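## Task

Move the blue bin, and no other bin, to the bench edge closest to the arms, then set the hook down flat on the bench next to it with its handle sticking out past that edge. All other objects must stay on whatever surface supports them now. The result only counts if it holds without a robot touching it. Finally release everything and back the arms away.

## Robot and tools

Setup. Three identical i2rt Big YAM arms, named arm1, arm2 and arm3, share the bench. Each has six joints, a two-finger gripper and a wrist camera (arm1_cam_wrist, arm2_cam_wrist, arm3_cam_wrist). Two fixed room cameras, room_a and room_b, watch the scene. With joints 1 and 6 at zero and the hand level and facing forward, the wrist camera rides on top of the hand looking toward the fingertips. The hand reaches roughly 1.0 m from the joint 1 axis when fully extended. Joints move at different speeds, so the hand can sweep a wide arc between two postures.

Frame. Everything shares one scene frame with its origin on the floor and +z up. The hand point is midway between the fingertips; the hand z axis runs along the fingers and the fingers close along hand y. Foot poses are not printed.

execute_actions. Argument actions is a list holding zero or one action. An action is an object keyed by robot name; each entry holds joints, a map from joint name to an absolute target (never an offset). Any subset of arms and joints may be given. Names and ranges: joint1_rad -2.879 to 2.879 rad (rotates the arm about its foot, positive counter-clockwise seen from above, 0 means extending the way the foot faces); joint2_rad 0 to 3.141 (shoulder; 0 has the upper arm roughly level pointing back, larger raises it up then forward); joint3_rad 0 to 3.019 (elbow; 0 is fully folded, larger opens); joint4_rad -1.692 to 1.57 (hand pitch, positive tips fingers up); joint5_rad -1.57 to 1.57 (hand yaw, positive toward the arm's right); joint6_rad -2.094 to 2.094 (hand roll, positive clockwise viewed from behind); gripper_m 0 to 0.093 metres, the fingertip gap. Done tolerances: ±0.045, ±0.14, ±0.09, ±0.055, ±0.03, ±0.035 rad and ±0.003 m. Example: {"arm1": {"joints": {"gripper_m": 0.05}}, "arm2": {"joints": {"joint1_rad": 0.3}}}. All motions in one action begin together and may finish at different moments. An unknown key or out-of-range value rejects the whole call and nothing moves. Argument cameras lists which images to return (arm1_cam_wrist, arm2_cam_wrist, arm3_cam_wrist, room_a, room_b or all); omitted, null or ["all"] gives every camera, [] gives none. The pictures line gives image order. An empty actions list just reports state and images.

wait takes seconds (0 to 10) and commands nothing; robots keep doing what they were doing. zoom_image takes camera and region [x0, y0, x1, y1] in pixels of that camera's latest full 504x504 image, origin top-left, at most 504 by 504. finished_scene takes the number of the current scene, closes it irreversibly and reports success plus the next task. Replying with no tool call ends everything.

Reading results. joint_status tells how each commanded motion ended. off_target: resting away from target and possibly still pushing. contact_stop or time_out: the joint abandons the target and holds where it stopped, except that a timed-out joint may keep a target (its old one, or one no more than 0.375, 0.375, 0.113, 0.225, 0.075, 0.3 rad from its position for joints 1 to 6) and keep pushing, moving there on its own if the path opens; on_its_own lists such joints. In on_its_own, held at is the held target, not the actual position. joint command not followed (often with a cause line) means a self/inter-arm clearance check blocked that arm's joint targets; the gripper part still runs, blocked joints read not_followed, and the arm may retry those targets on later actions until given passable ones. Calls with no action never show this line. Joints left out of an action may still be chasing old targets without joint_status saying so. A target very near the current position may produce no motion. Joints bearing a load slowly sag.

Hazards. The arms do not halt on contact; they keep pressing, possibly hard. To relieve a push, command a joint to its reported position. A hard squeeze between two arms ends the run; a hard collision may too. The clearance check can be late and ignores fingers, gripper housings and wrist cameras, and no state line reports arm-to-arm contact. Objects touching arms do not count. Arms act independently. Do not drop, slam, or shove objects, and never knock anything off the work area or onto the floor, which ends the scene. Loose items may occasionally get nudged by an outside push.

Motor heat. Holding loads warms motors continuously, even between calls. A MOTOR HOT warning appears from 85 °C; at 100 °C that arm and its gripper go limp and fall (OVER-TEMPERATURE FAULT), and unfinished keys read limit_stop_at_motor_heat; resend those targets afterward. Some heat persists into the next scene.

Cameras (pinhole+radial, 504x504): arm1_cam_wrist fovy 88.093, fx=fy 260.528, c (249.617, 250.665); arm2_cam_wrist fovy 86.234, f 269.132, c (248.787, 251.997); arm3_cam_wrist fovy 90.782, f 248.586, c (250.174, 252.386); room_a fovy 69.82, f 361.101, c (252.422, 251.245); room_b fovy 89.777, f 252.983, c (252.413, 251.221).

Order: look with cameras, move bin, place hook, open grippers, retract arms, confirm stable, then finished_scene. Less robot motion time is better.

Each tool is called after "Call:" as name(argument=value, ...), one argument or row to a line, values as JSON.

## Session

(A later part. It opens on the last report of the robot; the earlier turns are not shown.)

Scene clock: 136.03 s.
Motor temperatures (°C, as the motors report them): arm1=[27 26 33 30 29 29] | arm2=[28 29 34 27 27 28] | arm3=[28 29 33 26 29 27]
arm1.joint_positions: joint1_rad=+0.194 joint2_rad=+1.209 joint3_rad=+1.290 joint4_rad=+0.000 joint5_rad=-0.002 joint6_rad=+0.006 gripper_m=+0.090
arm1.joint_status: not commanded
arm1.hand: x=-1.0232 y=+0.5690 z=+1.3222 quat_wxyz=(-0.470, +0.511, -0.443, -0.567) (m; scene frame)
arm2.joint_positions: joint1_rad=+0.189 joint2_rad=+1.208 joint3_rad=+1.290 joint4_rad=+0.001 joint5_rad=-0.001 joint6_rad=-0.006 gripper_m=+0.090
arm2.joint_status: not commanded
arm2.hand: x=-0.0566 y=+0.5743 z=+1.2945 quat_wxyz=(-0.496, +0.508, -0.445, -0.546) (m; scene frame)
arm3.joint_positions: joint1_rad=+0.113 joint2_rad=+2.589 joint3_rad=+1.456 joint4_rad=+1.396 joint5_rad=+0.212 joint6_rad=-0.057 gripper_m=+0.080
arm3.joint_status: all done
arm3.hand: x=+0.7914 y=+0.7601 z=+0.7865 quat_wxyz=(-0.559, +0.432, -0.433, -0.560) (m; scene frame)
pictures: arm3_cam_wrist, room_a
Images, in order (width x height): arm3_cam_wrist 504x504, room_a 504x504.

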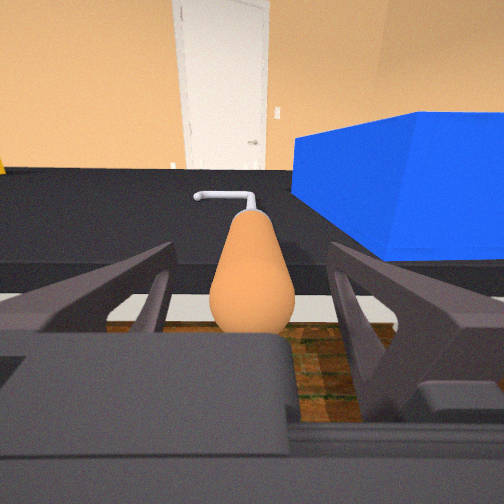

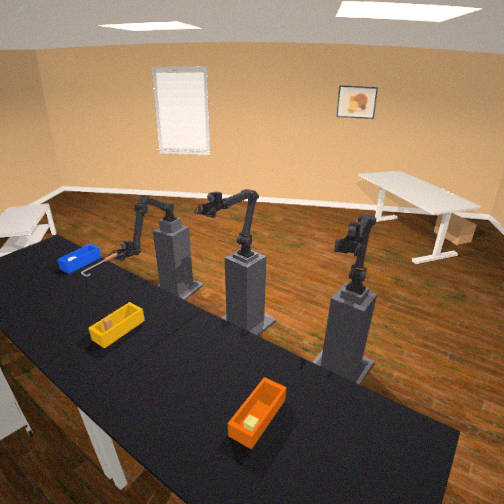

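Call:
execute_actions(
  actions=[
    {"arm3":{"joints":{"joint2_rad":2.36,"joint3_rad":1.02}}},
  ],
  cameras=["room_a","arm3_cam_wrist"],
)

Scene clock: 137.90 s.
Motor temperatures (°C, as the motors report them): arm1=[27 26 33 30 29 29] | arm2=[28 29 34 27 27 28] | arm3=[28 29 32 26 29 27]
arm1.joint_positions: joint1_rad=+0.194 joint2_rad=+1.209 joint3_rad=+1.290 joint4_rad=+0.000 joint5_rad=-0.002 joint6_rad=+0.006 gripper_m=+0.090
arm1.joint_status: not commanded
arm1.hand: x=-1.0232 y=+0.5690 z=+1.3222 quat_wxyz=(-0.470, +0.511, -0.443, -0.567) (m; scene frame)
arm2.joint_positions: joint1_rad=+0.189 joint2_rad=+1.208 joint3_rad=+1.290 joint4_rad=+0.001 joint5_rad=-0.001 joint6_rad=-0.006 gripper_m=+0.090
arm2.joint_status: not commanded
arm2.hand: x=-0.0566 y=+0.5743 z=+1.2945 quat_wxyz=(-0.496, +0.508, -0.445, -0.546) (m; scene frame)
arm3.joint_positions: joint1_rad=+0.113 joint2_rad=+2.349 joint3_rad=+1.016 joint4_rad=+1.391 joint5_rad=+0.212 joint6_rad=-0.057 gripper_m=+0.080
arm3.joint_status: all done
arm3.hand: x=+0.8148 y=+0.6549 z=+0.7940 quat_wxyz=(-0.523, +0.498, -0.474, -0.504) (m; scene frame)
pictures: arm3_cam_wrist, room_a
Images, in order (width x height): arm3_cam_wrist 504x504, room_a 504x504.

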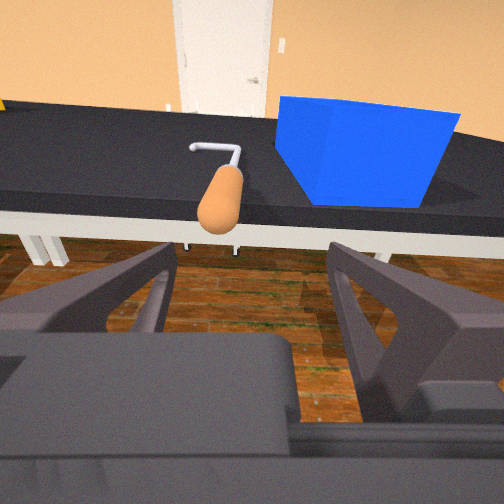

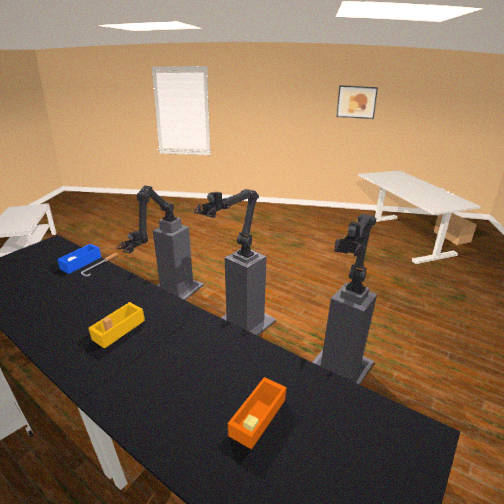

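Call:
execute_actions(
  actions=[
    {"arm3":{"joints":{"joint2_rad":1.4,"joint3_rad":0.9,"joint4_rad":0.5,"joint5_rad":0.0}}},
  ],
)

Call:
zoom_image(
  camera="room_a",
  region=[40, 190, 160, 300],
)

Scene clock: 139.70 s.
Motor temperatures (°C, as the motors report them): arm1=[27 26 33 30 29 29] | arm2=[28 29 34 27 27 28] | arm3=[28 29 32 26 29 27]
arm1.joint_positions: joint1_rad=+0.194 joint2_rad=+1.209 joint3_rad=+1.290 joint4_rad=+0.000 joint5_rad=-0.002 joint6_rad=+0.006 gripper_m=+0.090
arm1.joint_status: not commanded
arm1.hand: x=-1.0232 y=+0.5690 z=+1.3222 quat_wxyz=(-0.470, +0.511, -0.443, -0.567) (m; scene frame)
arm2.joint_positions: joint1_rad=+0.189 joint2_rad=+1.208 joint3_rad=+1.290 joint4_rad=+0.001 joint5_rad=-0.001 joint6_rad=-0.006 gripper_m=+0.090
arm2.joint_status: not commanded
arm2.hand: x=-0.0566 y=+0.5743 z=+1.2945 quat_wxyz=(-0.496, +0.508, -0.445, -0.546) (m; scene frame)
arm3.joint_positions: joint1_rad=+0.113 joint2_rad=+1.397 joint3_rad=+0.886 joint4_rad=+0.506 joint5_rad=+0.004 joint6_rad=-0.057 gripper_m=+0.080
arm3.joint_status: all done
arm3.hand: x=+0.7952 y=+0.5842 z=+1.1256 quat_wxyz=(-0.456, +0.564, -0.430, -0.537) (m; scene frame)
pictures: arm1_cam_wrist, arm2_cam_wrist, arm3_cam_wrist, room_a, room_b
Images, in order (width x height): arm1_cam_wrist 504x504, arm2_cam_wrist 504x504, arm3_cam_wrist 504x504, room_a 504x504, room_b 504x504.

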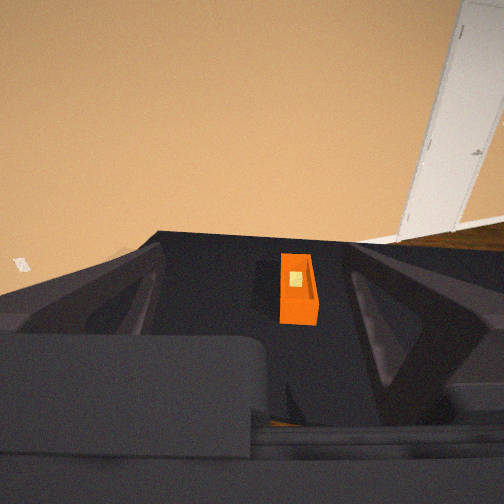

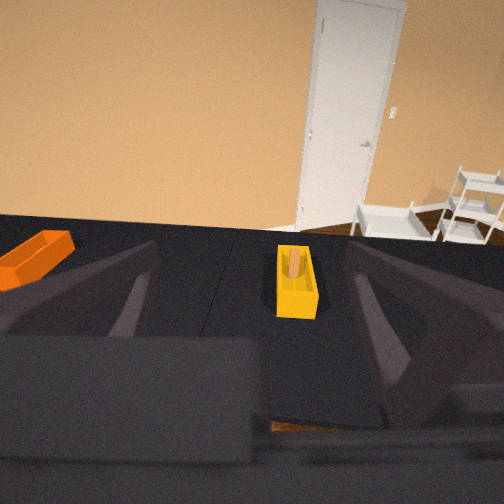

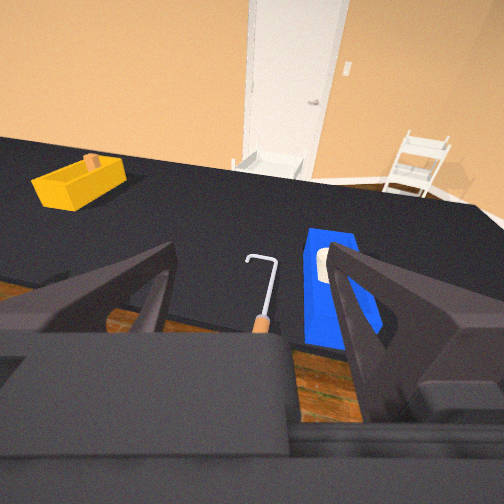

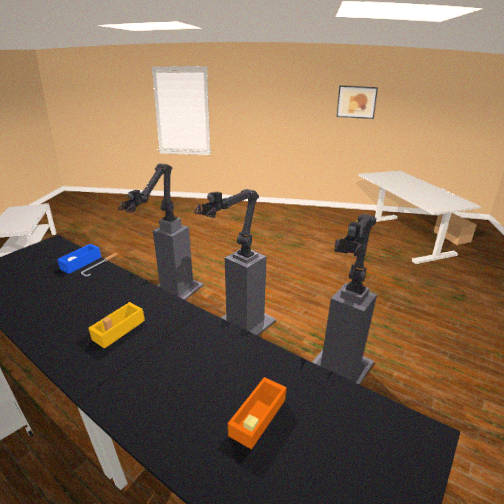

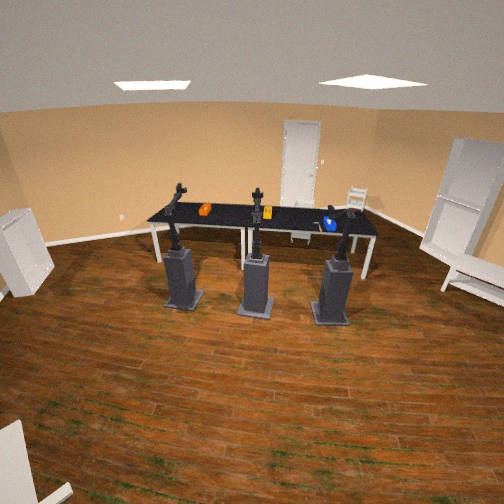

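Region (40, 190, 160, 300) of room_a's 504x504 image, scaled by 4.200, with more detail than that image has; it fills the top 462 rows of this view, and the rest is white.

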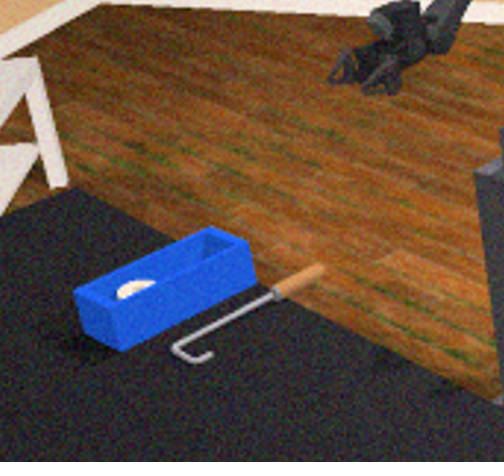

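The blue bin is at the near edge, and the hook lies flat beside it with its handle over the edge. Ending scene 1.

Call:
finished_scene(
  scene=1,
)

The scene is finished: the task was done.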